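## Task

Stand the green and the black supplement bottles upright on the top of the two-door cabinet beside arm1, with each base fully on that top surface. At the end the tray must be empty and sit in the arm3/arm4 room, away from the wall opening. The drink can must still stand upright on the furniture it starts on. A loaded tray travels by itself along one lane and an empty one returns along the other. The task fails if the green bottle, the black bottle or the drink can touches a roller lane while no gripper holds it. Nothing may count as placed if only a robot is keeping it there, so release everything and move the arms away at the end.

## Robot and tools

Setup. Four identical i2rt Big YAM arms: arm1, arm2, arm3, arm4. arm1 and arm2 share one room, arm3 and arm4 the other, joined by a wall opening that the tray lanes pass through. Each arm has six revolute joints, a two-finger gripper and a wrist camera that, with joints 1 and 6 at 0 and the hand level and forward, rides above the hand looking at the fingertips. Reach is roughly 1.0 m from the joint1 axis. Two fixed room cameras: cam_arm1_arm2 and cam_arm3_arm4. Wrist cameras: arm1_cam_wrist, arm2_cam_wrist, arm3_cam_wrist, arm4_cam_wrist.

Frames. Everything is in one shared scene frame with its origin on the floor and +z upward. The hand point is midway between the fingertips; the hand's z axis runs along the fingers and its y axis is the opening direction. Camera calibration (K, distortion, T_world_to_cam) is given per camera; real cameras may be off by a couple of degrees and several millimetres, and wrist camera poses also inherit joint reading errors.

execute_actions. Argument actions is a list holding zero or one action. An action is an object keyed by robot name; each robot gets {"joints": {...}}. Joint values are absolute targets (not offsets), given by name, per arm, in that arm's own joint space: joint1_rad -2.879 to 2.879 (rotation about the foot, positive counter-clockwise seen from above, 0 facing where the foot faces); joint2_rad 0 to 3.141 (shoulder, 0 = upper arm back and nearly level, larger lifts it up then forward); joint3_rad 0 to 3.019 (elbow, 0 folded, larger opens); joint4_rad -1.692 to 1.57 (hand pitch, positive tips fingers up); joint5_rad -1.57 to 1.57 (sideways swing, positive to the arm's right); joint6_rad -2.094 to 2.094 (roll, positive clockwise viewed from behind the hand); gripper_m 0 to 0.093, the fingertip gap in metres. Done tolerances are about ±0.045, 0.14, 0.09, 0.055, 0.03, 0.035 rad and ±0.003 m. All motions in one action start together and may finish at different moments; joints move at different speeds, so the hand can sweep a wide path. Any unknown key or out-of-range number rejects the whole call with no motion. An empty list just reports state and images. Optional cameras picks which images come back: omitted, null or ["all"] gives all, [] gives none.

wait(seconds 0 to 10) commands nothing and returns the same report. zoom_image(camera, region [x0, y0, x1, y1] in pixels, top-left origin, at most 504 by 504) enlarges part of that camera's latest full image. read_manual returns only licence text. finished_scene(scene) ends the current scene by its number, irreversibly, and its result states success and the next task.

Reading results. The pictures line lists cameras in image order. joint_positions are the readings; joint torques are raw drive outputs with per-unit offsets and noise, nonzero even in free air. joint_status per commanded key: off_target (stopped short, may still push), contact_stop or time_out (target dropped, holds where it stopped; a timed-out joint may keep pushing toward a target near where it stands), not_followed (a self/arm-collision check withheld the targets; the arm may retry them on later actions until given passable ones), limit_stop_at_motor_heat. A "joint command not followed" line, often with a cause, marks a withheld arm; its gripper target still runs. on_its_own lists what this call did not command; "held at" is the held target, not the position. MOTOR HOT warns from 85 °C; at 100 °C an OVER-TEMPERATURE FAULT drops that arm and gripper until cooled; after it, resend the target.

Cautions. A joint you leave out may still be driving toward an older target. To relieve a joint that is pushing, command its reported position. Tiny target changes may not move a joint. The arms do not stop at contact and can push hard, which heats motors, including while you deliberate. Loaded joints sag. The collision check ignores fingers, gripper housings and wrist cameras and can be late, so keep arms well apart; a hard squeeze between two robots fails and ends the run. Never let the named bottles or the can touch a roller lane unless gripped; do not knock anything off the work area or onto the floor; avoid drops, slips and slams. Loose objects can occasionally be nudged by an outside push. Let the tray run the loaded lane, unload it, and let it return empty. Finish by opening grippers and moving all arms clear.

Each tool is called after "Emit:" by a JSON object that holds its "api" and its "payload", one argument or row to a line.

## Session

Emit:
{"api": "execute_actions", "payload": {
  "actions": []
}}

Scene clock: 0.00 s.
Joint torques (N m, as the arm reports them, + toward a larger angle): no reading
Motor temperatures (°C, as the motors report them): arm1=[21 36 29 20 22 22] | arm2=[21 32 28 22 20 21] | arm3=[20 19 30 21 21 21] | arm4=[22 22 30 21 22 22]
arm1.joint_positions: joint1_rad=+0.363 joint2_rad=+0.644 joint3_rad=+1.459 joint4_rad=-1.150 joint5_rad=+0.247 joint6_rad=-0.339 gripper_m=+0.094
arm1.joint_status: not commanded
arm1.hand: x=-1.1940 y=-0.3466 z=+1.5591 quat_wxyz=(-0.468, +0.707, -0.405, -0.343) (m; scene frame)
arm2.joint_positions: joint1_rad=-0.017 joint2_rad=+0.346 joint3_rad=+1.367 joint4_rad=-1.361 joint5_rad=-0.050 joint6_rad=+0.089 gripper_m=+0.094
arm2.joint_status: not commanded
arm2.hand: x=-1.6762 y=+0.1361 z=+1.4961 quat_wxyz=(-0.579, -0.045, -0.814, -0.023) (m; scene frame)
arm3.joint_positions: joint1_rad=-0.566 joint2_rad=+0.440 joint3_rad=+1.394 joint4_rad=-1.381 joint5_rad=-0.271 joint6_rad=-0.491 gripper_m=+0.094
arm3.joint_status: not commanded
arm3.hand: x=+1.2086 y=-0.4607 z=+1.4260 quat_wxyz=(-0.496, +0.617, -0.557, -0.250) (m; scene frame)
arm4.joint_positions: joint1_rad=-0.597 joint2_rad=+0.332 joint3_rad=+1.469 joint4_rad=-1.174 joint5_rad=-0.222 joint6_rad=-0.475 gripper_m=+0.094
arm4.joint_status: not commanded
arm4.hand: x=+1.6621 y=+0.1509 z=+1.5856 quat_wxyz=(-0.292, +0.719, +0.024, -0.630) (m; scene frame)
pictures: arm1_cam_wrist, arm2_cam_wrist, arm3_cam_wrist, arm4_cam_wrist, cam_arm1_arm2, cam_arm3_arm4
camera_calibration (this result's frames):
arm1_cam_wrist: T_world_to_cam=[[0.890268, 0.222632, 0.397314, 0.519193], [0.417296, -0.748217, -0.515786, 1.05241], [0.182446, 0.624985, -0.759017, 1.74211], [0, 0, 0, 1]] pos_world=[-1.21923, -0.416951, 1.65883]
arm2_cam_wrist: T_world_to_cam=[[-0.04555, -0.994675, -0.0924459, 0.195254], [-0.820373, 0.0900511, -0.564694, -0.538321], [0.570012, 0.0501183, -0.820107, 2.29959], [0, 0, 0, 1]] pos_world=[-1.74352, 0.127439, 1.59997]
arm3_cam_wrist: T_world_to_cam=[[0.939246, -0.108671, 0.325587, -1.65133], [0.0599762, -0.882006, -0.467406, 0.189216], [0.337963, 0.458537, -0.821903, 1.09963], [0, 0, 0, 1]] pos_world=[1.16803, -0.516781, 1.52988]
arm4_cam_wrist: T_world_to_cam=[[0.343544, 0.821973, 0.454244, -1.41677], [0.698774, 0.0994269, -0.708399, -0.0503062], [-0.627449, 0.560781, -0.540216, 1.94108], [0, 0, 0, 1]] pos_world=[1.73981, 0.0810287, 1.65653]
Images, in order (width x height): arm1_cam_wrist 504x504, arm2_cam_wrist 504x504, arm3_cam_wrist 504x504, arm4_cam_wrist 504x504, cam_arm1_arm2 896x504, cam_arm3_arm4 896x504.

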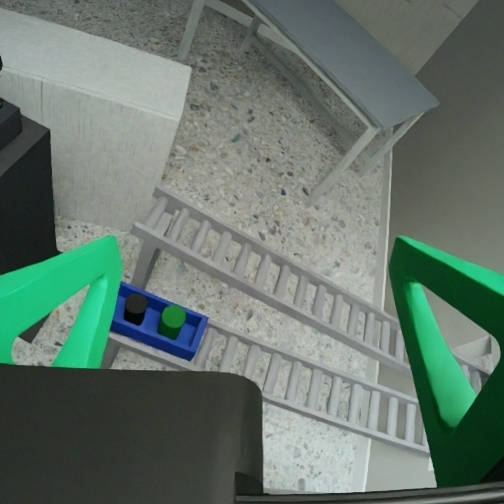

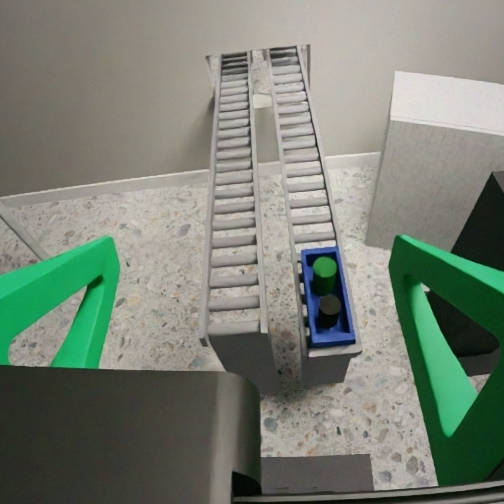

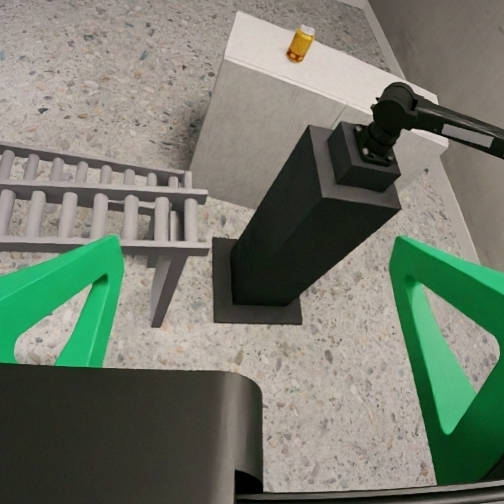

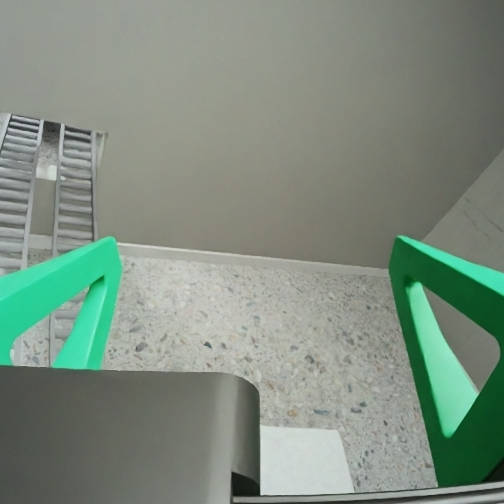

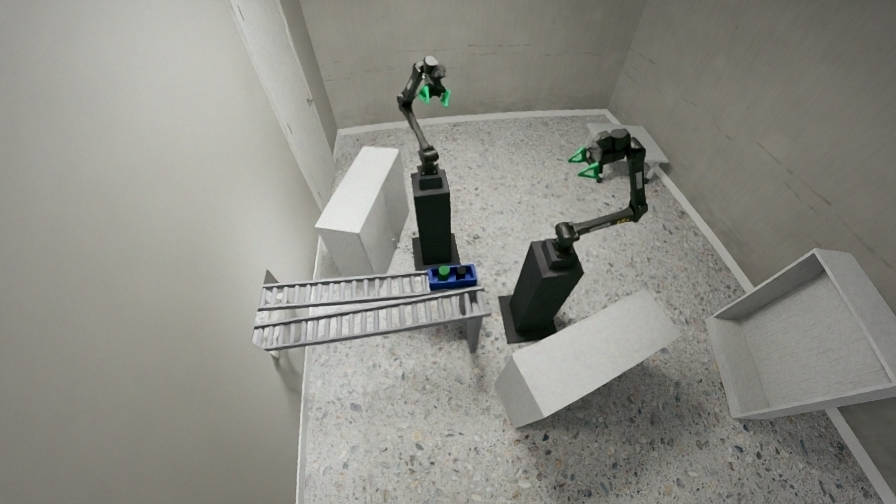

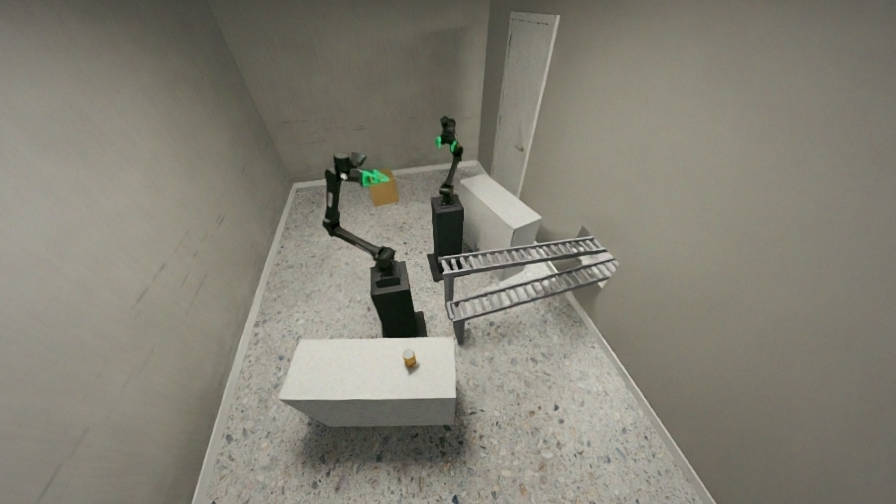

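Emit:
{"api": "zoom_image", "payload": {
  "camera": "arm1_cam_wrist",
  "region": [90, 260, 230, 370]
}}

Emit:
{"api": "zoom_image", "payload": {
  "camera": "arm2_cam_wrist",
  "region": [270, 230, 390, 370]
}}

Emit:
{"api": "zoom_image", "payload": {
  "camera": "cam_arm1_arm2",
  "region": [300, 130, 500, 320]
}}

Region (90, 260, 230, 370) of arm1_cam_wrist's 504x504 image, scaled by 3.600, with more detail than that image has; it fills the top 396 rows of this view, and the rest is white.

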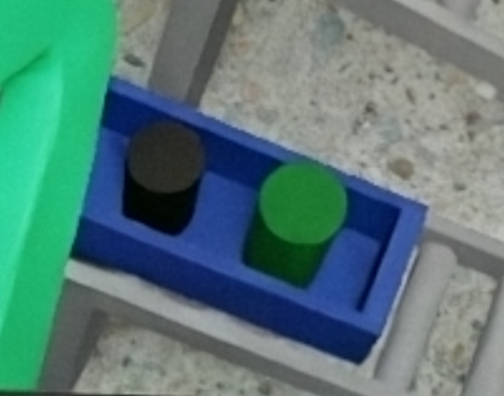

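Region (270, 230, 390, 370) of arm2_cam_wrist's 504x504 image, scaled by 3.600, with more detail than that image has; it fills the left 432 columns of this view, and the rest is white.

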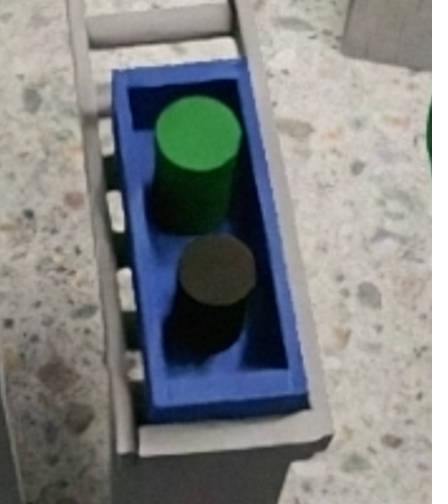

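Region (300, 130, 500, 320) of cam_arm1_arm2's 896x504 image, scaled by 2.520, with more detail than that image has; it fills the top 479 rows of this view, and the rest is white.

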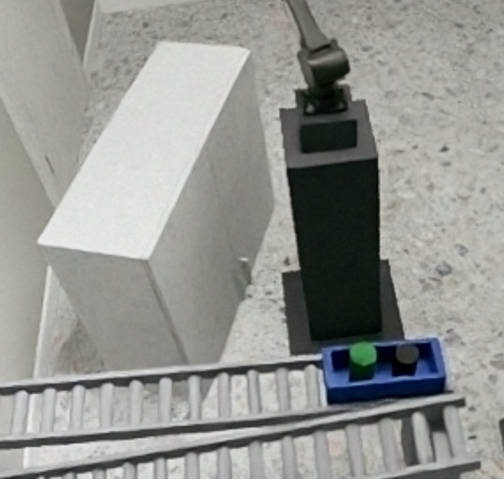

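Emit:
{"api": "execute_actions", "payload": {
  "actions": [
    {"arm1": {"joints": {"joint1_rad": 0.16, "joint2_rad": 2.52, "joint3_rad": 1.71, "joint4_rad": -0.70, "joint5_rad": 0.0, "joint6_rad": 0.175}}, "arm2": {"joints": {"joint1_rad": -0.265, "joint5_rad": 0.0, "joint6_rad": 1.26, "gripper_m": 0.06}}}
  ],
  "cameras": ["arm1_cam_wrist", "cam_arm1_arm2"]
}}

Scene clock: 116.27 s.
Joint torques (N m, as the arm reports them, + toward a larger angle): arm1=[  1.27 -20.53   8.39   0.53   0.05  -0.09] | arm2=[-1.12  7.82  6.47  2.6   0.14  0.09] | arm3=[-0.83  4.73  8.17  2.09 -0.22  0.1 ] | arm4=[-0.09  7.31  7.01  2.24  0.11  0.18]
Motor temperatures (°C, as the motors report them): arm1=[21 33 37 21 22 22] | arm2=[21 30 31 22 20 21] | arm3=[20 20 38 21 21 21] | arm4=[22 23 34 22 22 22]
arm1.joint_positions: joint1_rad=+0.169 joint2_rad=+2.518 joint3_rad=+1.691 joint4_rad=-0.697 joint5_rad=+0.002 joint6_rad=+0.160 gripper_m=+0.094
arm1.joint_status: all done
arm1.hand: x=-1.2587 y=+0.0271 z=+0.7147 quat_wxyz=(-0.010, +0.713, -0.701, -0.017) (m; scene frame)
arm2.joint_positions: joint1_rad=-0.263 joint2_rad=+0.346 joint3_rad=+1.367 joint4_rad=-1.361 joint5_rad=-0.003 joint6_rad=+1.252 gripper_m=+0.060
arm2.joint_status: all done
arm2.hand: x=-1.6821 y=+0.0991 z=+1.4964 quat_wxyz=(-0.518, -0.571, -0.580, -0.261) (m; scene frame)
arm3.joint_positions: joint1_rad=-0.566 joint2_rad=+0.440 joint3_rad=+1.394 joint4_rad=-1.381 joint5_rad=-0.271 joint6_rad=-0.491 gripper_m=+0.094
arm3.joint_status: not commanded
arm3.hand: x=+1.2086 y=-0.4607 z=+1.4260 quat_wxyz=(-0.496, +0.617, -0.557, -0.250) (m; scene frame)
arm4.joint_positions: joint1_rad=-0.597 joint2_rad=+0.332 joint3_rad=+1.469 joint4_rad=-1.174 joint5_rad=-0.222 joint6_rad=-0.475 gripper_m=+0.094
arm4.joint_status: not commanded
arm4.hand: x=+1.6621 y=+0.1509 z=+1.5856 quat_wxyz=(-0.292, +0.719, +0.024, -0.630) (m; scene frame)
pictures: arm1_cam_wrist, cam_arm1_arm2
camera_calibration (this result's frames):
arm1_cam_wrist: T_world_to_cam=[[0.99965, 0.025866, 0.00562707, 1.25206], [0.0185875, -0.837247, 0.546508, -0.335092], [0.0188472, -0.546212, -0.837435, 0.761337], [0, 0, 0, 1]] pos_world=[-1.25974, 0.102911, 0.813655]
Images, in order (width x height): arm1_cam_wrist 504x504, cam_arm1_arm2 896x504.

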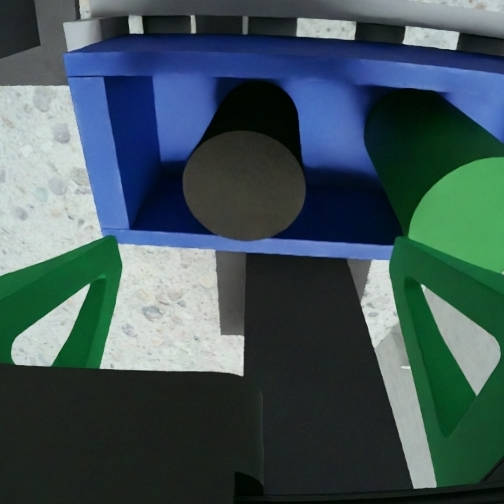

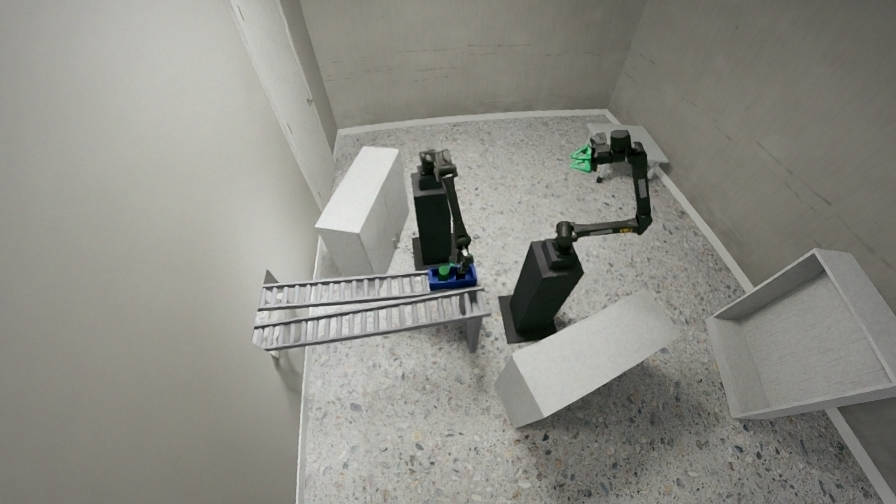

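Emit:
{"api": "execute_actions", "payload": {
  "actions": [
    {"arm1": {"joints": {"joint2_rad": 2.722, "joint3_rad": 1.835, "joint4_rad": -0.615, "gripper_m": 0.085}}}
  ],
  "cameras": ["arm1_cam_wrist"]
}}

Scene clock: 138.30 s.
Joint torques (N m, as the arm reports them, + toward a larger angle): arm1=[  1.06 -21.51   6.91   0.45   0.03  -0.06] | arm2=[-1.14  7.81  6.47  2.6   0.14  0.08] | arm3=[-1.43  3.55  8.02  1.89 -0.2   0.09] | arm4=[0.52 7.33 6.76 2.06 0.08 0.2 ]
Motor temperatures (°C, as the motors report them): arm1=[21 39 35 20 22 22] | arm2=[21 29 31 22 20 21] | arm3=[20 20 38 21 21 21] | arm4=[22 23 34 22 22 22]
arm1.joint_positions: joint1_rad=+0.169 joint2_rad=+2.727 joint3_rad=+1.825 joint4_rad=-0.616 joint5_rad=+0.002 joint6_rad=+0.161 gripper_m=+0.085
arm1.joint_status: all done
arm1.hand: x=-1.2602 y=+0.0325 z=+0.6204 quat_wxyz=(-0.011, +0.713, -0.701, -0.019) (m; scene frame)
arm2.joint_positions: joint1_rad=-0.263 joint2_rad=+0.346 joint3_rad=+1.367 joint4_rad=-1.361 joint5_rad=-0.003 joint6_rad=+1.252 gripper_m=+0.060
arm2.joint_status: not commanded
arm2.hand: x=-1.6821 y=+0.0991 z=+1.4964 quat_wxyz=(-0.518, -0.571, -0.580, -0.261) (m; scene frame)
arm3.joint_positions: joint1_rad=-0.566 joint2_rad=+0.440 joint3_rad=+1.394 joint4_rad=-1.381 joint5_rad=-0.271 joint6_rad=-0.491 gripper_m=+0.094
arm3.joint_status: not commanded
arm3.hand: x=+1.2086 y=-0.4607 z=+1.4260 quat_wxyz=(-0.496, +0.617, -0.557, -0.250) (m; scene frame)
arm4.joint_positions: joint1_rad=-0.597 joint2_rad=+0.332 joint3_rad=+1.469 joint4_rad=-1.174 joint5_rad=-0.222 joint6_rad=-0.475 gripper_m=+0.094
arm4.joint_status: not commanded
arm4.hand: x=+1.6621 y=+0.1509 z=+1.5856 quat_wxyz=(-0.292, +0.719, +0.024, -0.630) (m; scene frame)
pictures: arm1_cam_wrist
camera_calibration (this result's frames):
arm1_cam_wrist: T_world_to_cam=[[0.999665, 0.0254256, 0.00480664, 1.25452], [0.0187611, -0.840114, 0.542085, -0.275992], [0.017821, -0.541813, -0.84031, 0.685707], [0, 0, 0, 1]] pos_world=[-1.26115, 0.107763, 0.719788]
Images, in order (width x height): arm1_cam_wrist 504x504.

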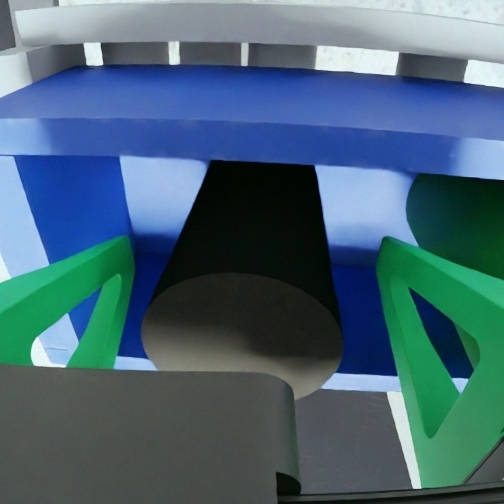

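Emit:
{"api": "execute_actions", "payload": {
  "actions": [
    {"arm1": {"joints": {"joint2_rad": 2.752}}}
  ],
  "cameras": ["arm1_cam_wrist"]
}}

Scene clock: 151.83 s.
Joint torques (N m, as the arm reports them, + toward a larger angle): arm1=[  0.96 -20.24   6.98   0.64   0.05  -0.08] | arm2=[-1.1   7.85  6.46  2.61  0.14  0.08] | arm3=[-1.64  4.88  8.3   1.93 -0.21  0.1 ] | arm4=[-0.39  7.81  6.71  2.18  0.14  0.17]
Motor temperatures (°C, as the motors report them): arm1=[21 41 34 20 22 22] | arm2=[21 29 31 22 20 21] | arm3=[20 20 38 21 21 21] | arm4=[22 23 34 22 22 22]
arm1.joint_positions: joint1_rad=+0.169 joint2_rad=+2.727 joint3_rad=+1.825 joint4_rad=-0.616 joint5_rad=+0.002 joint6_rad=+0.161 gripper_m=+0.085
arm1.joint_status: all done
arm1.hand: x=-1.2602 y=+0.0325 z=+0.6204 quat_wxyz=(-0.011, +0.713, -0.701, -0.019) (m; scene frame)
arm2.joint_positions: joint1_rad=-0.263 joint2_rad=+0.346 joint3_rad=+1.367 joint4_rad=-1.361 joint5_rad=-0.003 joint6_rad=+1.252 gripper_m=+0.060
arm2.joint_status: not commanded
arm2.hand: x=-1.6821 y=+0.0991 z=+1.4964 quat_wxyz=(-0.518, -0.571, -0.580, -0.261) (m; scene frame)
arm3.joint_positions: joint1_rad=-0.566 joint2_rad=+0.440 joint3_rad=+1.394 joint4_rad=-1.381 joint5_rad=-0.271 joint6_rad=-0.491 gripper_m=+0.094
arm3.joint_status: not commanded
arm3.hand: x=+1.2086 y=-0.4607 z=+1.4260 quat_wxyz=(-0.496, +0.617, -0.557, -0.250) (m; scene frame)
arm4.joint_positions: joint1_rad=-0.597 joint2_rad=+0.332 joint3_rad=+1.469 joint4_rad=-1.174 joint5_rad=-0.222 joint6_rad=-0.475 gripper_m=+0.094
arm4.joint_status: not commanded
arm4.hand: x=+1.6621 y=+0.1509 z=+1.5856 quat_wxyz=(-0.292, +0.719, +0.024, -0.630) (m; scene frame)
pictures: arm1_cam_wrist
camera_calibration (this result's frames):
arm1_cam_wrist: T_world_to_cam=[[0.999665, 0.0254256, 0.00480664, 1.25452], [0.0187611, -0.840114, 0.542085, -0.275992], [0.017821, -0.541813, -0.84031, 0.685707], [0, 0, 0, 1]] pos_world=[-1.26115, 0.107763, 0.719788]
Images, in order (width x height): arm1_cam_wrist 504x504.

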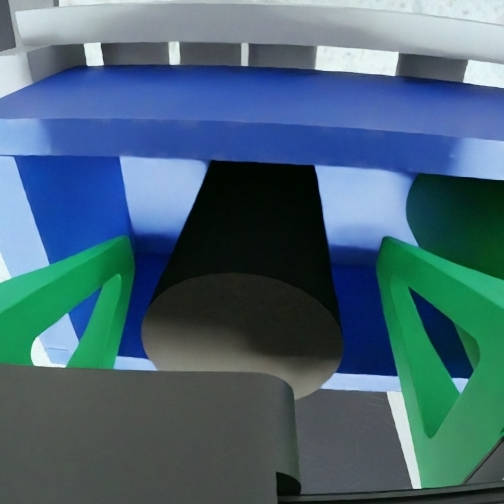

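Emit:
{"api": "execute_actions", "payload": {
  "actions": [
    {"arm1": {"joints": {"joint2_rad": 2.732, "joint3_rad": 1.806}}}
  ],
  "cameras": ["arm1_cam_wrist"]
}}

Scene clock: 159.20 s.
Joint torques (N m, as the arm reports them, + toward a larger angle): arm1=[  1.26 -20.9    6.04   0.61   0.03  -0.06] | arm2=[-1.11  7.87  6.47  2.61  0.14  0.08] | arm3=[-1.07  3.89  8.08  1.98 -0.19  0.13] | arm4=[0.46 7.78 6.8  2.21 0.09 0.17]
Motor temperatures (°C, as the motors report them): arm1=[21 41 34 20 22 22] | arm2=[21 29 31 22 20 21] | arm3=[20 20 38 21 21 21] | arm4=[22 23 34 22 22 22]
arm1.joint_positions: joint1_rad=+0.169 joint2_rad=+2.727 joint3_rad=+1.807 joint4_rad=-0.616 joint5_rad=+0.002 joint6_rad=+0.161 gripper_m=+0.085
arm1.joint_status: all done
arm1.hand: x=-1.2585 y=+0.0226 z=+0.6160 quat_wxyz=(-0.006, +0.713, -0.701, -0.011) (m; scene frame)
arm2.joint_positions: joint1_rad=-0.263 joint2_rad=+0.346 joint3_rad=+1.367 joint4_rad=-1.361 joint5_rad=-0.003 joint6_rad=+1.252 gripper_m=+0.060
arm2.joint_status: not commanded
arm2.hand: x=-1.6821 y=+0.0991 z=+1.4964 quat_wxyz=(-0.518, -0.571, -0.580, -0.261) (m; scene frame)
arm3.joint_positions: joint1_rad=-0.566 joint2_rad=+0.440 joint3_rad=+1.394 joint4_rad=-1.381 joint5_rad=-0.271 joint6_rad=-0.491 gripper_m=+0.094
arm3.joint_status: not commanded
arm3.hand: x=+1.2086 y=-0.4607 z=+1.4260 quat_wxyz=(-0.496, +0.617, -0.557, -0.250) (m; scene frame)
arm4.joint_positions: joint1_rad=-0.597 joint2_rad=+0.332 joint3_rad=+1.469 joint4_rad=-1.174 joint5_rad=-0.222 joint6_rad=-0.475 gripper_m=+0.094
arm4.joint_status: not commanded
arm4.hand: x=+1.6621 y=+0.1509 z=+1.5856 quat_wxyz=(-0.292, +0.719, +0.024, -0.630) (m; scene frame)
pictures: arm1_cam_wrist
camera_calibration (this result's frames):
arm1_cam_wrist: T_world_to_cam=[[0.999642, 0.0256468, 0.00756895, 1.25132], [0.0170808, -0.830205, 0.557196, -0.293617], [0.0205741, -0.556868, -0.830346, 0.674283], [0, 0, 0, 1]] pos_world=[-1.25973, 0.0996315, 0.71402]
Images, in order (width x height): arm1_cam_wrist 504x504.

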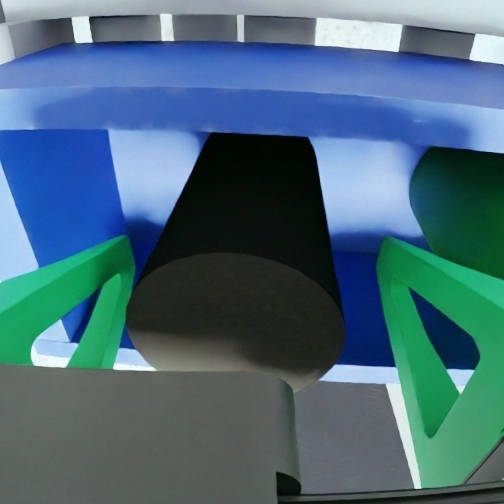

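Emit:
{"api": "execute_actions", "payload": {
  "actions": [
    {"arm1": {"joints": {"gripper_m": 0.04}}}
  ],
  "cameras": ["arm1_cam_wrist"]
}}

Scene clock: 163.43 s.
Joint torques (N m, as the arm reports them, + toward a larger angle): arm1=[  0.88 -20.46   5.97   0.65   0.11  -0.06] | arm2=[-1.12  7.82  6.47  2.6   0.14  0.08] | arm3=[-1.73  4.32  8.32  2.07 -0.23  0.11] | arm4=[-0.27  7.82  6.78  2.2   0.1   0.16]
Motor temperatures (°C, as the motors report them): arm1=[21 41 34 20 22 22] | arm2=[21 29 31 22 20 21] | arm3=[20 20 38 21 21 21] | arm4=[22 23 34 22 22 22]
arm1.joint_positions: joint1_rad=+0.169 joint2_rad=+2.727 joint3_rad=+1.807 joint4_rad=-0.616 joint5_rad=+0.000 joint6_rad=+0.161 gripper_m=+0.058
arm1.joint_status: gripper_m off_target (ended at +0.058, target +0.040)
arm1.hand: x=-1.2588 y=+0.0225 z=+0.6160 quat_wxyz=(-0.005, +0.713, -0.701, -0.012) (m; scene frame)
arm2.joint_positions: joint1_rad=-0.263 joint2_rad=+0.346 joint3_rad=+1.367 joint4_rad=-1.361 joint5_rad=-0.003 joint6_rad=+1.252 gripper_m=+0.060
arm2.joint_status: not commanded
arm2.hand: x=-1.6821 y=+0.0991 z=+1.4964 quat_wxyz=(-0.518, -0.571, -0.580, -0.261) (m; scene frame)
arm3.joint_positions: joint1_rad=-0.566 joint2_rad=+0.440 joint3_rad=+1.394 joint4_rad=-1.381 joint5_rad=-0.271 joint6_rad=-0.491 gripper_m=+0.094
arm3.joint_status: not commanded
arm3.hand: x=+1.2086 y=-0.4607 z=+1.4260 quat_wxyz=(-0.496, +0.617, -0.557, -0.250) (m; scene frame)
arm4.joint_positions: joint1_rad=-0.597 joint2_rad=+0.332 joint3_rad=+1.469 joint4_rad=-1.174 joint5_rad=-0.222 joint6_rad=-0.475 gripper_m=+0.094
arm4.joint_status: not commanded
arm4.hand: x=+1.6621 y=+0.1509 z=+1.5856 quat_wxyz=(-0.292, +0.719, +0.024, -0.630) (m; scene frame)
pictures: arm1_cam_wrist
camera_calibration (this result's frames):
arm1_cam_wrist: T_world_to_cam=[[0.999663, 0.0253167, 0.00567464, 1.25284], [0.0178561, -0.830022, 0.557445, -0.292842], [0.0188227, -0.557156, -0.830195, 0.671967], [0, 0, 0, 1]] pos_world=[-1.25984, 0.0996074, 0.713997]
Images, in order (width x height): arm1_cam_wrist 504x504.

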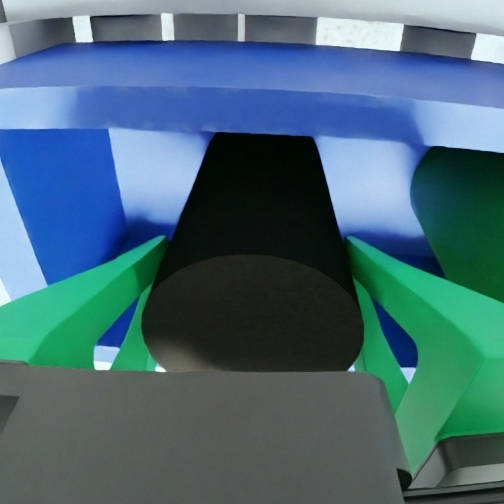

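Emit:
{"api": "execute_actions", "payload": {
  "actions": [
    {"arm1": {"joints": {"joint2_rad": 2.412, "joint3_rad": 1.673, "joint4_rad": -0.79}}}
  ],
  "cameras": ["arm1_cam_wrist", "cam_arm1_arm2"]
}}

Scene clock: 186.33 s.
Joint torques (N m, as the arm reports them, + toward a larger angle): arm1=[  1.01 -19.69   7.89   0.21   0.05  -0.07] | arm2=[-1.12  7.8   6.48  2.61  0.14  0.08] | arm3=[-1.01  5.38  8.36  1.99 -0.18  0.09] | arm4=[-0.27  7.04  6.89  2.14  0.11  0.16]
Motor temperatures (°C, as the motors report them): arm1=[21 42 33 20 22 22] | arm2=[21 29 31 22 20 21] | arm3=[20 20 38 21 21 21] | arm4=[22 23 34 22 22 22]
arm1.joint_positions: joint1_rad=+0.168 joint2_rad=+2.402 joint3_rad=+1.667 joint4_rad=-0.782 joint5_rad=+0.002 joint6_rad=+0.161 gripper_m=+0.058
arm1.joint_status: all done
arm1.hand: x=-1.2584 y=+0.0327 z=+0.7784 quat_wxyz=(-0.012, +0.712, -0.702, -0.020) (m; scene frame)
arm2.joint_positions: joint1_rad=-0.263 joint2_rad=+0.346 joint3_rad=+1.367 joint4_rad=-1.361 joint5_rad=-0.003 joint6_rad=+1.252 gripper_m=+0.060
arm2.joint_status: not commanded
arm2.hand: x=-1.6821 y=+0.0991 z=+1.4964 quat_wxyz=(-0.518, -0.571, -0.580, -0.261) (m; scene frame)
arm3.joint_positions: joint1_rad=-0.566 joint2_rad=+0.440 joint3_rad=+1.394 joint4_rad=-1.381 joint5_rad=-0.271 joint6_rad=-0.491 gripper_m=+0.094
arm3.joint_status: not commanded
arm3.hand: x=+1.2086 y=-0.4607 z=+1.4260 quat_wxyz=(-0.496, +0.617, -0.557, -0.250) (m; scene frame)
arm4.joint_positions: joint1_rad=-0.597 joint2_rad=+0.332 joint3_rad=+1.469 joint4_rad=-1.174 joint5_rad=-0.222 joint6_rad=-0.475 gripper_m=+0.094
arm4.joint_status: not commanded
arm4.hand: x=+1.6621 y=+0.1509 z=+1.5856 quat_wxyz=(-0.292, +0.719, +0.024, -0.630) (m; scene frame)
pictures: arm1_cam_wrist, cam_arm1_arm2
camera_calibration (this result's frames):
arm1_cam_wrist: T_world_to_cam=[[0.999723, 0.0231398, 0.00418069, 1.25253], [0.0172023, -0.840924, 0.540879, -0.36257], [0.0160315, -0.540658, -0.84109, 0.81689], [0, 0, 0, 1]] pos_world=[-1.25904, 0.107781, 0.877948]
Images, in order (width x height): arm1_cam_wrist 504x504, cam_arm1_arm2 896x504.

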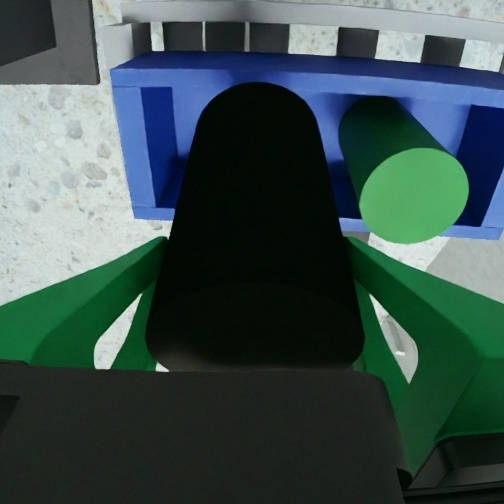

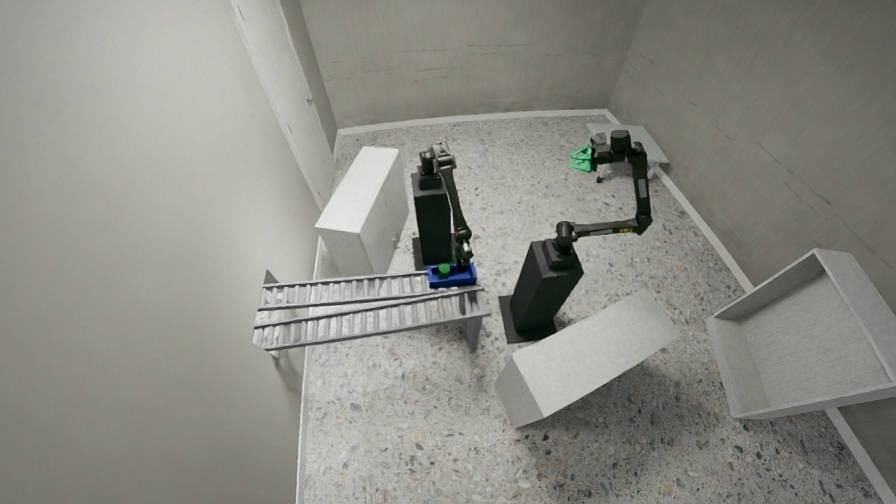

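Emit:
{"api": "execute_actions", "payload": {
  "actions": [
    {"arm1": {"joints": {"joint1_rad": -1.595, "joint2_rad": 2.235, "joint4_rad": -1.15, "joint6_rad": -0.01}}, "arm2": {"joints": {"joint2_rad": 2.33, "joint3_rad": 1.04, "joint4_rad": -0.20}}}
  ],
  "cameras": ["arm1_cam_wrist", "arm2_cam_wrist", "cam_arm1_arm2"]
}}

Scene clock: 242.90 s.
Joint torques (N m, as the arm reports them, + toward a larger angle): arm1=[  2.23 -18.25   8.25  -0.09   0.04  -0.34] | arm2=[ -1.32 -12.4    2.78   1.24   0.2    0.17] | arm3=[-1.22  4.25  8.32  1.96 -0.18  0.06] | arm4=[-0.08  7.17  6.9   2.17  0.06  0.19]
Motor temperatures (°C, as the motors report them): arm1=[21 43 34 20 22 22] | arm2=[21 28 31 22 20 21] | arm3=[20 20 39 21 21 21] | arm4=[22 23 34 22 22 22]
arm1.joint_positions: joint1_rad=-1.606 joint2_rad=+2.220 joint3_rad=+1.673 joint4_rad=-1.140 joint5_rad=+0.002 joint6_rad=+0.005 gripper_m=+0.058
arm1.joint_status: all done
arm1.hand: x=-0.5438 y=-0.6175 z=+0.8963 quat_wxyz=(+0.060, -0.016, -0.998, +0.005) (m; scene frame)
arm2.joint_positions: joint1_rad=-0.263 joint2_rad=+2.330 joint3_rad=+1.035 joint4_rad=-0.210 joint5_rad=-0.002 joint6_rad=+1.252 gripper_m=+0.060
arm2.joint_status: all done
arm2.hand: x=-1.3620 y=-0.0106 z=+0.6785 quat_wxyz=(-0.034, -0.704, -0.710, -0.014) (m; scene frame)
arm3.joint_positions: joint1_rad=-0.566 joint2_rad=+0.440 joint3_rad=+1.394 joint4_rad=-1.381 joint5_rad=-0.271 joint6_rad=-0.491 gripper_m=+0.094
arm3.joint_status: not commanded
arm3.hand: x=+1.2086 y=-0.4607 z=+1.4260 quat_wxyz=(-0.496, +0.617, -0.557, -0.250) (m; scene frame)
arm4.joint_positions: joint1_rad=-0.597 joint2_rad=+0.332 joint3_rad=+1.469 joint4_rad=-1.174 joint5_rad=-0.222 joint6_rad=-0.475 gripper_m=+0.094
arm4.joint_status: not commanded
arm4.hand: x=+1.6621 y=+0.1509 z=+1.5856 quat_wxyz=(-0.292, +0.719, +0.024, -0.630) (m; scene frame)
pictures: arm1_cam_wrist, arm2_cam_wrist, cam_arm1_arm2
camera_calibration (this result's frames):
arm1_cam_wrist: T_world_to_cam=[[-0.0197163, -0.99946, 0.0262729, -0.652898], [-0.740902, 0.0322501, 0.670839, -0.974886], [-0.671324, -0.00623919, -0.741138, 0.419633], [0, 0, 0, 1]] pos_world=[-0.453458, -0.618488, 0.982151]
arm2_cam_wrist: T_world_to_cam=[[-0.997565, -0.00794425, -0.0692959, -1.31388], [-0.0458648, 0.82321, 0.565882, -0.43343], [0.0525495, 0.567682, -0.821569, 0.758995], [0, 0, 0, 1]] pos_world=[-1.37045, -0.0845019, 0.77779]
Images, in order (width x height): arm1_cam_wrist 504x504, arm2_cam_wrist 504x504, cam_arm1_arm2 896x504.

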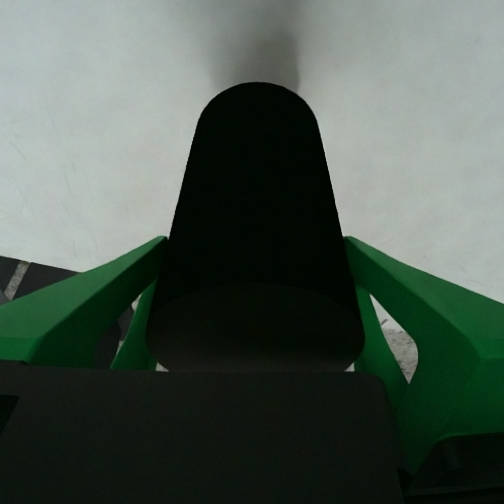

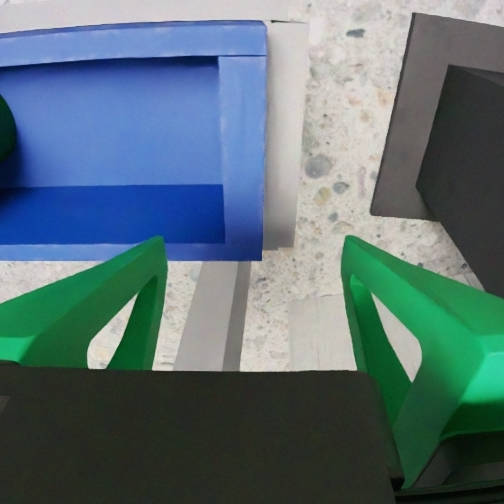

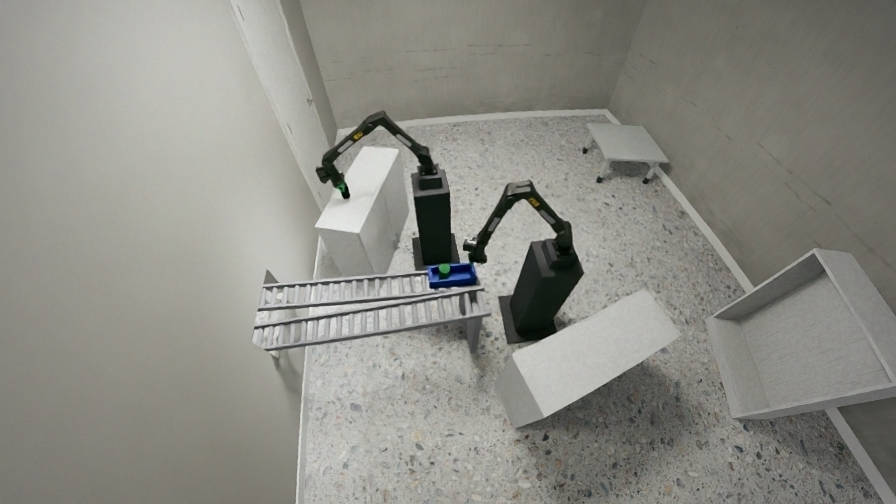

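Emit:
{"api": "zoom_image", "payload": {
  "camera": "cam_arm1_arm2",
  "region": [300, 140, 420, 250]
}}

Emit:
{"api": "zoom_image", "payload": {
  "camera": "arm2_cam_wrist",
  "region": [120, 0, 400, 280]
}}

Region (300, 140, 420, 250) of cam_arm1_arm2's 896x504 image, scaled by 4.200, with more detail than that image has; it fills the top 462 rows of this view, and the rest is white.

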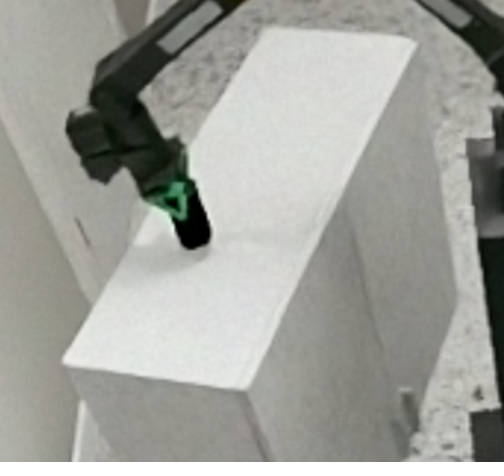

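Region (120, 0, 400, 280) of arm2_cam_wrist's 504x504 image, scaled by 1.800, with more detail than that image has.

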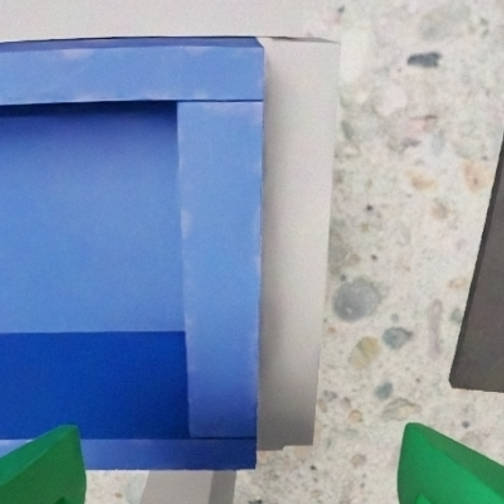

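Emit:
{"api": "execute_actions", "payload": {
  "actions": [
    {"arm1": {"joints": {"joint2_rad": 2.29, "joint4_rad": -1.115}}, "arm2": {"joints": {"joint1_rad": -0.292, "joint2_rad": 2.455, "joint3_rad": 1.14, "joint4_rad": -0.17, "joint6_rad": 1.216, "gripper_m": 0.09}}}
  ],
  "cameras": ["arm1_cam_wrist", "arm2_cam_wrist", "cam_arm1_arm2"]
}}

Scene clock: 291.43 s.
Joint torques (N m, as the arm reports them, + toward a larger angle): arm1=[  2.3  -19.04   8.31   0.41   0.05  -0.33] | arm2=[ -1.19 -12.28   2.7    1.     0.2   -0.02] | arm3=[-1.11  3.66  8.22  2.06 -0.2   0.09] | arm4=[-0.39  7.24  6.84  2.18  0.12  0.18]
Motor temperatures (°C, as the motors report them): arm1=[21 43 34 20 22 22] | arm2=[21 31 29 22 20 21] | arm3=[20 20 39 21 21 21] | arm4=[22 23 34 22 22 22]
arm1.joint_positions: joint1_rad=-1.606 joint2_rad=+2.288 joint3_rad=+1.666 joint4_rad=-1.121 joint5_rad=+0.002 joint6_rad=+0.004 gripper_m=+0.058
arm1.joint_status: all done
arm1.hand: x=-0.5567 y=-0.6176 z=+0.8541 quat_wxyz=(+0.088, -0.016, -0.996, +0.005) (m; scene frame)
arm2.joint_positions: joint1_rad=-0.291 joint2_rad=+2.449 joint3_rad=+1.134 joint4_rad=-0.175 joint5_rad=-0.002 joint6_rad=+1.224 gripper_m=+0.090
arm2.joint_status: all done
arm2.hand: x=-1.3458 y=-0.0304 z=+0.6385 quat_wxyz=(-0.041, -0.704, -0.709, -0.016) (m; scene frame)
arm3.joint_positions: joint1_rad=-0.566 joint2_rad=+0.440 joint3_rad=+1.394 joint4_rad=-1.381 joint5_rad=-0.271 joint6_rad=-0.491 gripper_m=+0.094
arm3.joint_status: not commanded
arm3.hand: x=+1.2086 y=-0.4607 z=+1.4260 quat_wxyz=(-0.496, +0.617, -0.557, -0.250) (m; scene frame)
arm4.joint_positions: joint1_rad=-0.597 joint2_rad=+0.332 joint3_rad=+1.469 joint4_rad=-1.174 joint5_rad=-0.222 joint6_rad=-0.475 gripper_m=+0.094
arm4.joint_status: not commanded
arm4.hand: x=+1.6621 y=+0.1509 z=+1.5856 quat_wxyz=(-0.292, +0.719, +0.024, -0.630) (m; scene frame)
pictures: arm1_cam_wrist, arm2_cam_wrist, cam_arm1_arm2
camera_calibration (this result's frames):
arm1_cam_wrist: T_world_to_cam=[[-0.0184228, -0.999498, 0.0257743, -0.650999], [-0.701331, 0.0312913, 0.712149, -0.970021], [-0.712598, -0.00495657, -0.701555, 0.323776], [0, 0, 0, 1]] pos_world=[-0.461577, -0.618715, 0.934725]
arm2_cam_wrist: T_world_to_cam=[[-0.996511, -0.00811502, -0.0830676, -1.2904], [-0.0533791, 0.82707, 0.559558, -0.399748], [0.0641619, 0.56204, -0.824618, 0.753914], [0, 0, 0, 1]] pos_world=[-1.35561, -0.103582, 0.738183]
Images, in order (width x height): arm1_cam_wrist 504x504, arm2_cam_wrist 504x504, cam_arm1_arm2 896x504.

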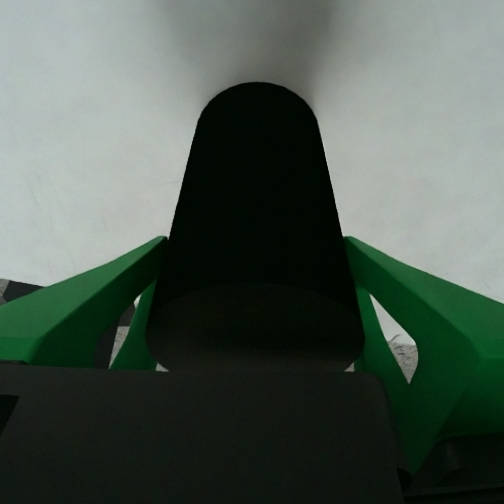

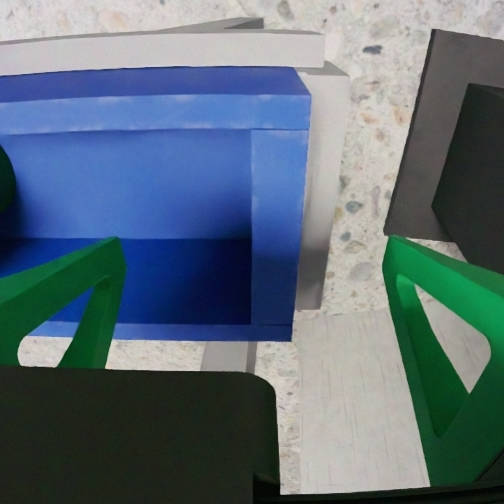

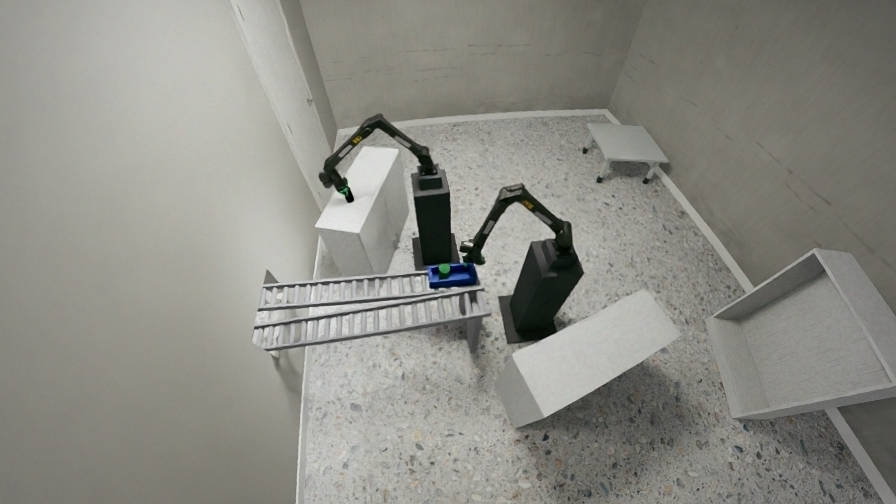

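Emit:
{"api": "zoom_image", "payload": {
  "camera": "cam_arm1_arm2",
  "region": [320, 160, 390, 225]
}}

Emit:
{"api": "zoom_image", "payload": {
  "camera": "arm1_cam_wrist",
  "region": [150, 30, 370, 200]
}}

Region (320, 160, 390, 225) of cam_arm1_arm2's 896x504 image, scaled by 7.200, with more detail than that image has; it fills the top 468 rows of this view, and the rest is white.

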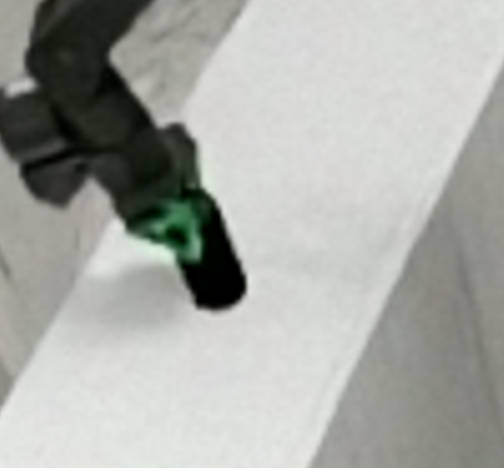

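Region (150, 30, 370, 200) of arm1_cam_wrist's 504x504 image, scaled by 2.291, with more detail than that image has; it fills the top 389 rows of this view, and the rest is white.

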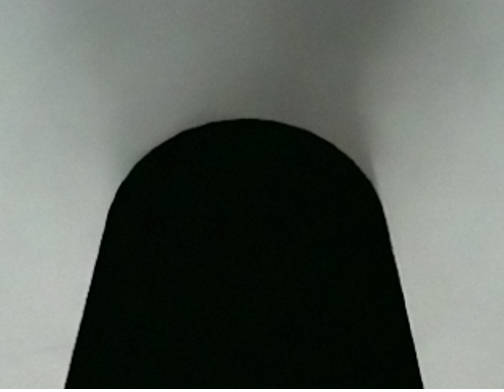

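Emit:
{"api": "execute_actions", "payload": {
  "actions": [
    {"arm1": {"joints": {"joint2_rad": 2.33, "joint4_rad": -1.08}}, "arm2": {"joints": {"joint2_rad": 2.50, "joint4_rad": -0.135}}}
  ],
  "cameras": ["arm1_cam_wrist", "arm2_cam_wrist"]
}}

Scene clock: 318.90 s.
Joint torques (N m, as the arm reports them, + toward a larger angle): arm1=[  2.51 -17.18   8.33   0.69   0.07  -0.29] | arm2=[ -1.18 -12.01   2.39   1.25   0.19  -0.01] | arm3=[-1.94  4.11  8.41  2.12 -0.26  0.15] | arm4=[0.05 7.54 6.81 2.25 0.11 0.15]
Motor temperatures (°C, as the motors report them): arm1=[21 44 34 20 22 22] | arm2=[21 32 28 22 20 21] | arm3=[20 20 39 22 21 21] | arm4=[22 23 34 22 22 22]
arm1.joint_positions: joint1_rad=-1.606 joint2_rad=+2.293 joint3_rad=+1.666 joint4_rad=-1.093 joint5_rad=+0.001 joint6_rad=+0.002 gripper_m=+0.058
arm1.joint_status: all done
arm1.hand: x=-0.5510 y=-0.6176 z=+0.8504 quat_wxyz=(+0.077, -0.015, -0.997, +0.005) (m; scene frame)
arm2.joint_positions: joint1_rad=-0.291 joint2_rad=+2.489 joint3_rad=+1.134 joint4_rad=-0.145 joint5_rad=-0.002 joint6_rad=+1.224 gripper_m=+0.090
arm2.joint_status: all done
arm2.hand: x=-1.3551 y=-0.0273 z=+0.6211 quat_wxyz=(-0.037, -0.704, -0.709, -0.014) (m; scene frame)
arm3.joint_positions: joint1_rad=-0.566 joint2_rad=+0.440 joint3_rad=+1.394 joint4_rad=-1.381 joint5_rad=-0.271 joint6_rad=-0.491 gripper_m=+0.094
arm3.joint_status: not commanded
arm3.hand: x=+1.2086 y=-0.4607 z=+1.4260 quat_wxyz=(-0.496, +0.617, -0.557, -0.250) (m; scene frame)
arm4.joint_positions: joint1_rad=-0.597 joint2_rad=+0.332 joint3_rad=+1.469 joint4_rad=-1.174 joint5_rad=-0.222 joint6_rad=-0.475 gripper_m=+0.094
arm4.joint_status: not commanded
arm4.hand: x=+1.6621 y=+0.1509 z=+1.5856 quat_wxyz=(-0.292, +0.719, +0.024, -0.630) (m; scene frame)
pictures: arm1_cam_wrist, arm2_cam_wrist
camera_calibration (this result's frames):
arm1_cam_wrist: T_world_to_cam=[[-0.0170248, -0.999544, 0.0249191, -0.649388], [-0.717771, 0.0295683, 0.695651, -0.959444], [-0.696071, -0.00604286, -0.717947, 0.347592], [0, 0, 0, 1]] pos_world=[-0.457768, -0.618623, 0.933173]
arm2_cam_wrist: T_world_to_cam=[[-0.997245, -0.00777886, -0.0737698, -1.30788], [-0.0480663, 0.825222, 0.562759, -0.387952], [0.0564989, 0.564754, -0.823323, 0.72728], [0, 0, 0, 1]] pos_world=[-1.36402, -0.100762, 0.720627]
Images, in order (width x height): arm1_cam_wrist 504x504, arm2_cam_wrist 504x504.

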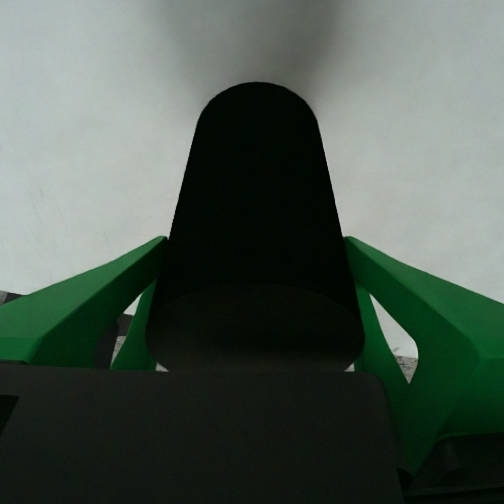

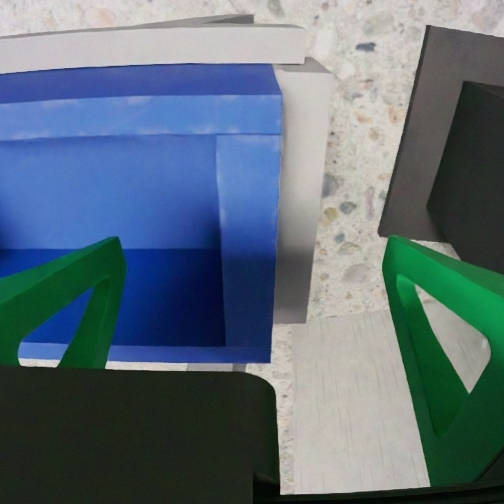

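Emit:
{"api": "execute_actions", "payload": {
  "actions": [
    {"arm1": {"joints": {"gripper_m": 0.093, "joint2_rad": 2.19, "joint4_rad": -1.01}}, "arm2": {"joints": {"joint2_rad": 2.586, "joint3_rad": 1.205, "joint4_rad": -0.112}}}
  ],
  "cameras": ["arm1_cam_wrist", "arm2_cam_wrist", "cam_arm1_arm2"]
}}

Scene clock: 331.90 s.
Joint torques (N m, as the arm reports them, + toward a larger angle): arm1=[  2.33 -18.73   9.32   0.8    0.11  -0.35] | arm2=[ -1.19 -12.59   2.21   1.1    0.19  -0.01] | arm3=[-1.01  5.04  8.28  2.22 -0.17  0.1 ] | arm4=[-0.24  7.52  6.8   2.19  0.12  0.2 ]
Motor temperatures (°C, as the motors report them): arm1=[21 44 35 20 22 22] | arm2=[21 32 28 22 20 21] | arm3=[20 20 40 22 21 21] | arm4=[22 23 35 22 22 22]
arm1.joint_positions: joint1_rad=-1.606 joint2_rad=+2.172 joint3_rad=+1.666 joint4_rad=-1.018 joint5_rad=+0.000 joint6_rad=+0.002 gripper_m=+0.093
arm1.joint_status: all done
arm1.hand: x=-0.5089 y=-0.6179 z=+0.9213 quat_wxyz=(-0.021, -0.014, -1.000, +0.006) (m; scene frame)
arm2.joint_positions: joint1_rad=-0.291 joint2_rad=+2.579 joint3_rad=+1.200 joint4_rad=-0.119 joint5_rad=-0.002 joint6_rad=+1.224 gripper_m=+0.090
arm2.joint_status: all done
arm2.hand: x=-1.3492 y=-0.0296 z=+0.5882 quat_wxyz=(-0.038, -0.704, -0.709, -0.015) (m; scene frame)
arm3.joint_positions: joint1_rad=-0.566 joint2_rad=+0.440 joint3_rad=+1.394 joint4_rad=-1.381 joint5_rad=-0.271 joint6_rad=-0.491 gripper_m=+0.094
arm3.joint_status: not commanded
arm3.hand: x=+1.2086 y=-0.4607 z=+1.4260 quat_wxyz=(-0.496, +0.617, -0.557, -0.250) (m; scene frame)
arm4.joint_positions: joint1_rad=-0.597 joint2_rad=+0.332 joint3_rad=+1.469 joint4_rad=-1.174 joint5_rad=-0.222 joint6_rad=-0.475 gripper_m=+0.094
arm4.joint_status: not commanded
arm4.hand: x=+1.6621 y=+0.1509 z=+1.5856 quat_wxyz=(-0.292, +0.719, +0.024, -0.630) (m; scene frame)
pictures: arm1_cam_wrist, arm2_cam_wrist, cam_arm1_arm2
camera_calibration (this result's frames):
arm1_cam_wrist: T_world_to_cam=[[-0.0193216, -0.99948, 0.0258072, -0.652672], [-0.839578, 0.0302355, 0.542398, -0.898904], [-0.542896, -0.0111871, -0.839725, 0.614715], [0, 0, 0, 1]] pos_world=[-0.433584, -0.618277, 1.0206]
arm2_cam_wrist: T_world_to_cam=[[-0.997054, -0.00824761, -0.0762613, -1.30269], [-0.0498066, 0.825718, 0.56188, -0.36899], [0.0583362, 0.564023, -0.823696, 0.703841], [0, 0, 0, 1]] pos_world=[-1.35829, -0.103045, 0.687734]
Images, in order (width x height): arm1_cam_wrist 504x504, arm2_cam_wrist 504x504, cam_arm1_arm2 896x504.

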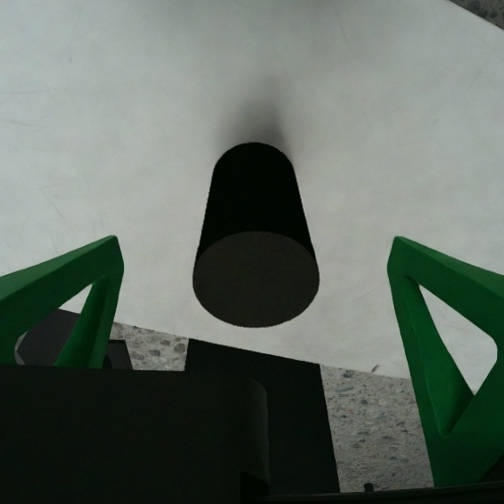

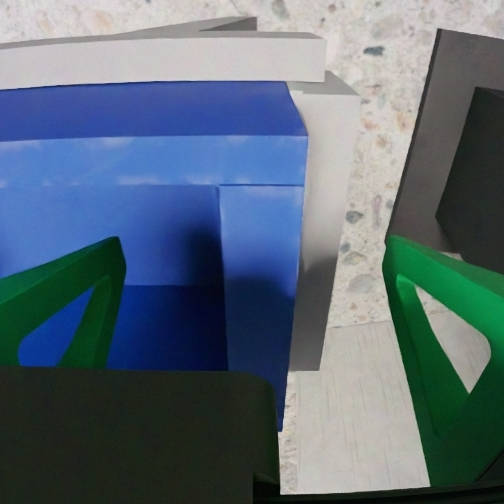

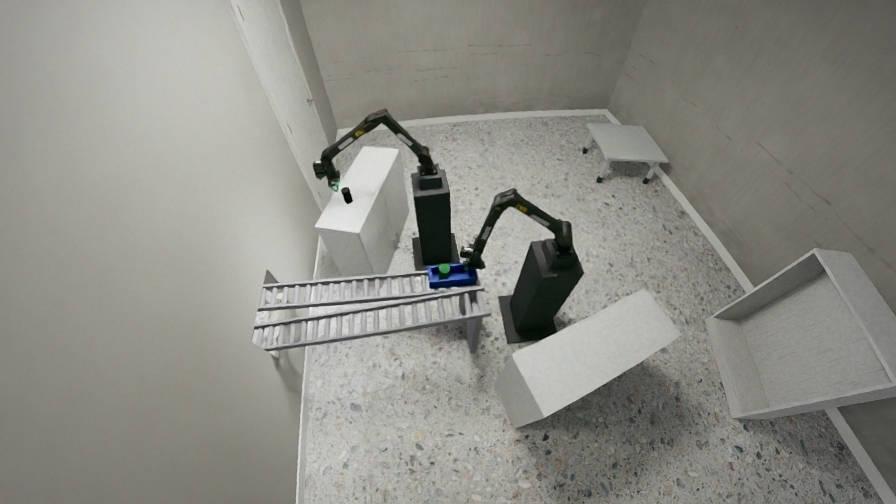

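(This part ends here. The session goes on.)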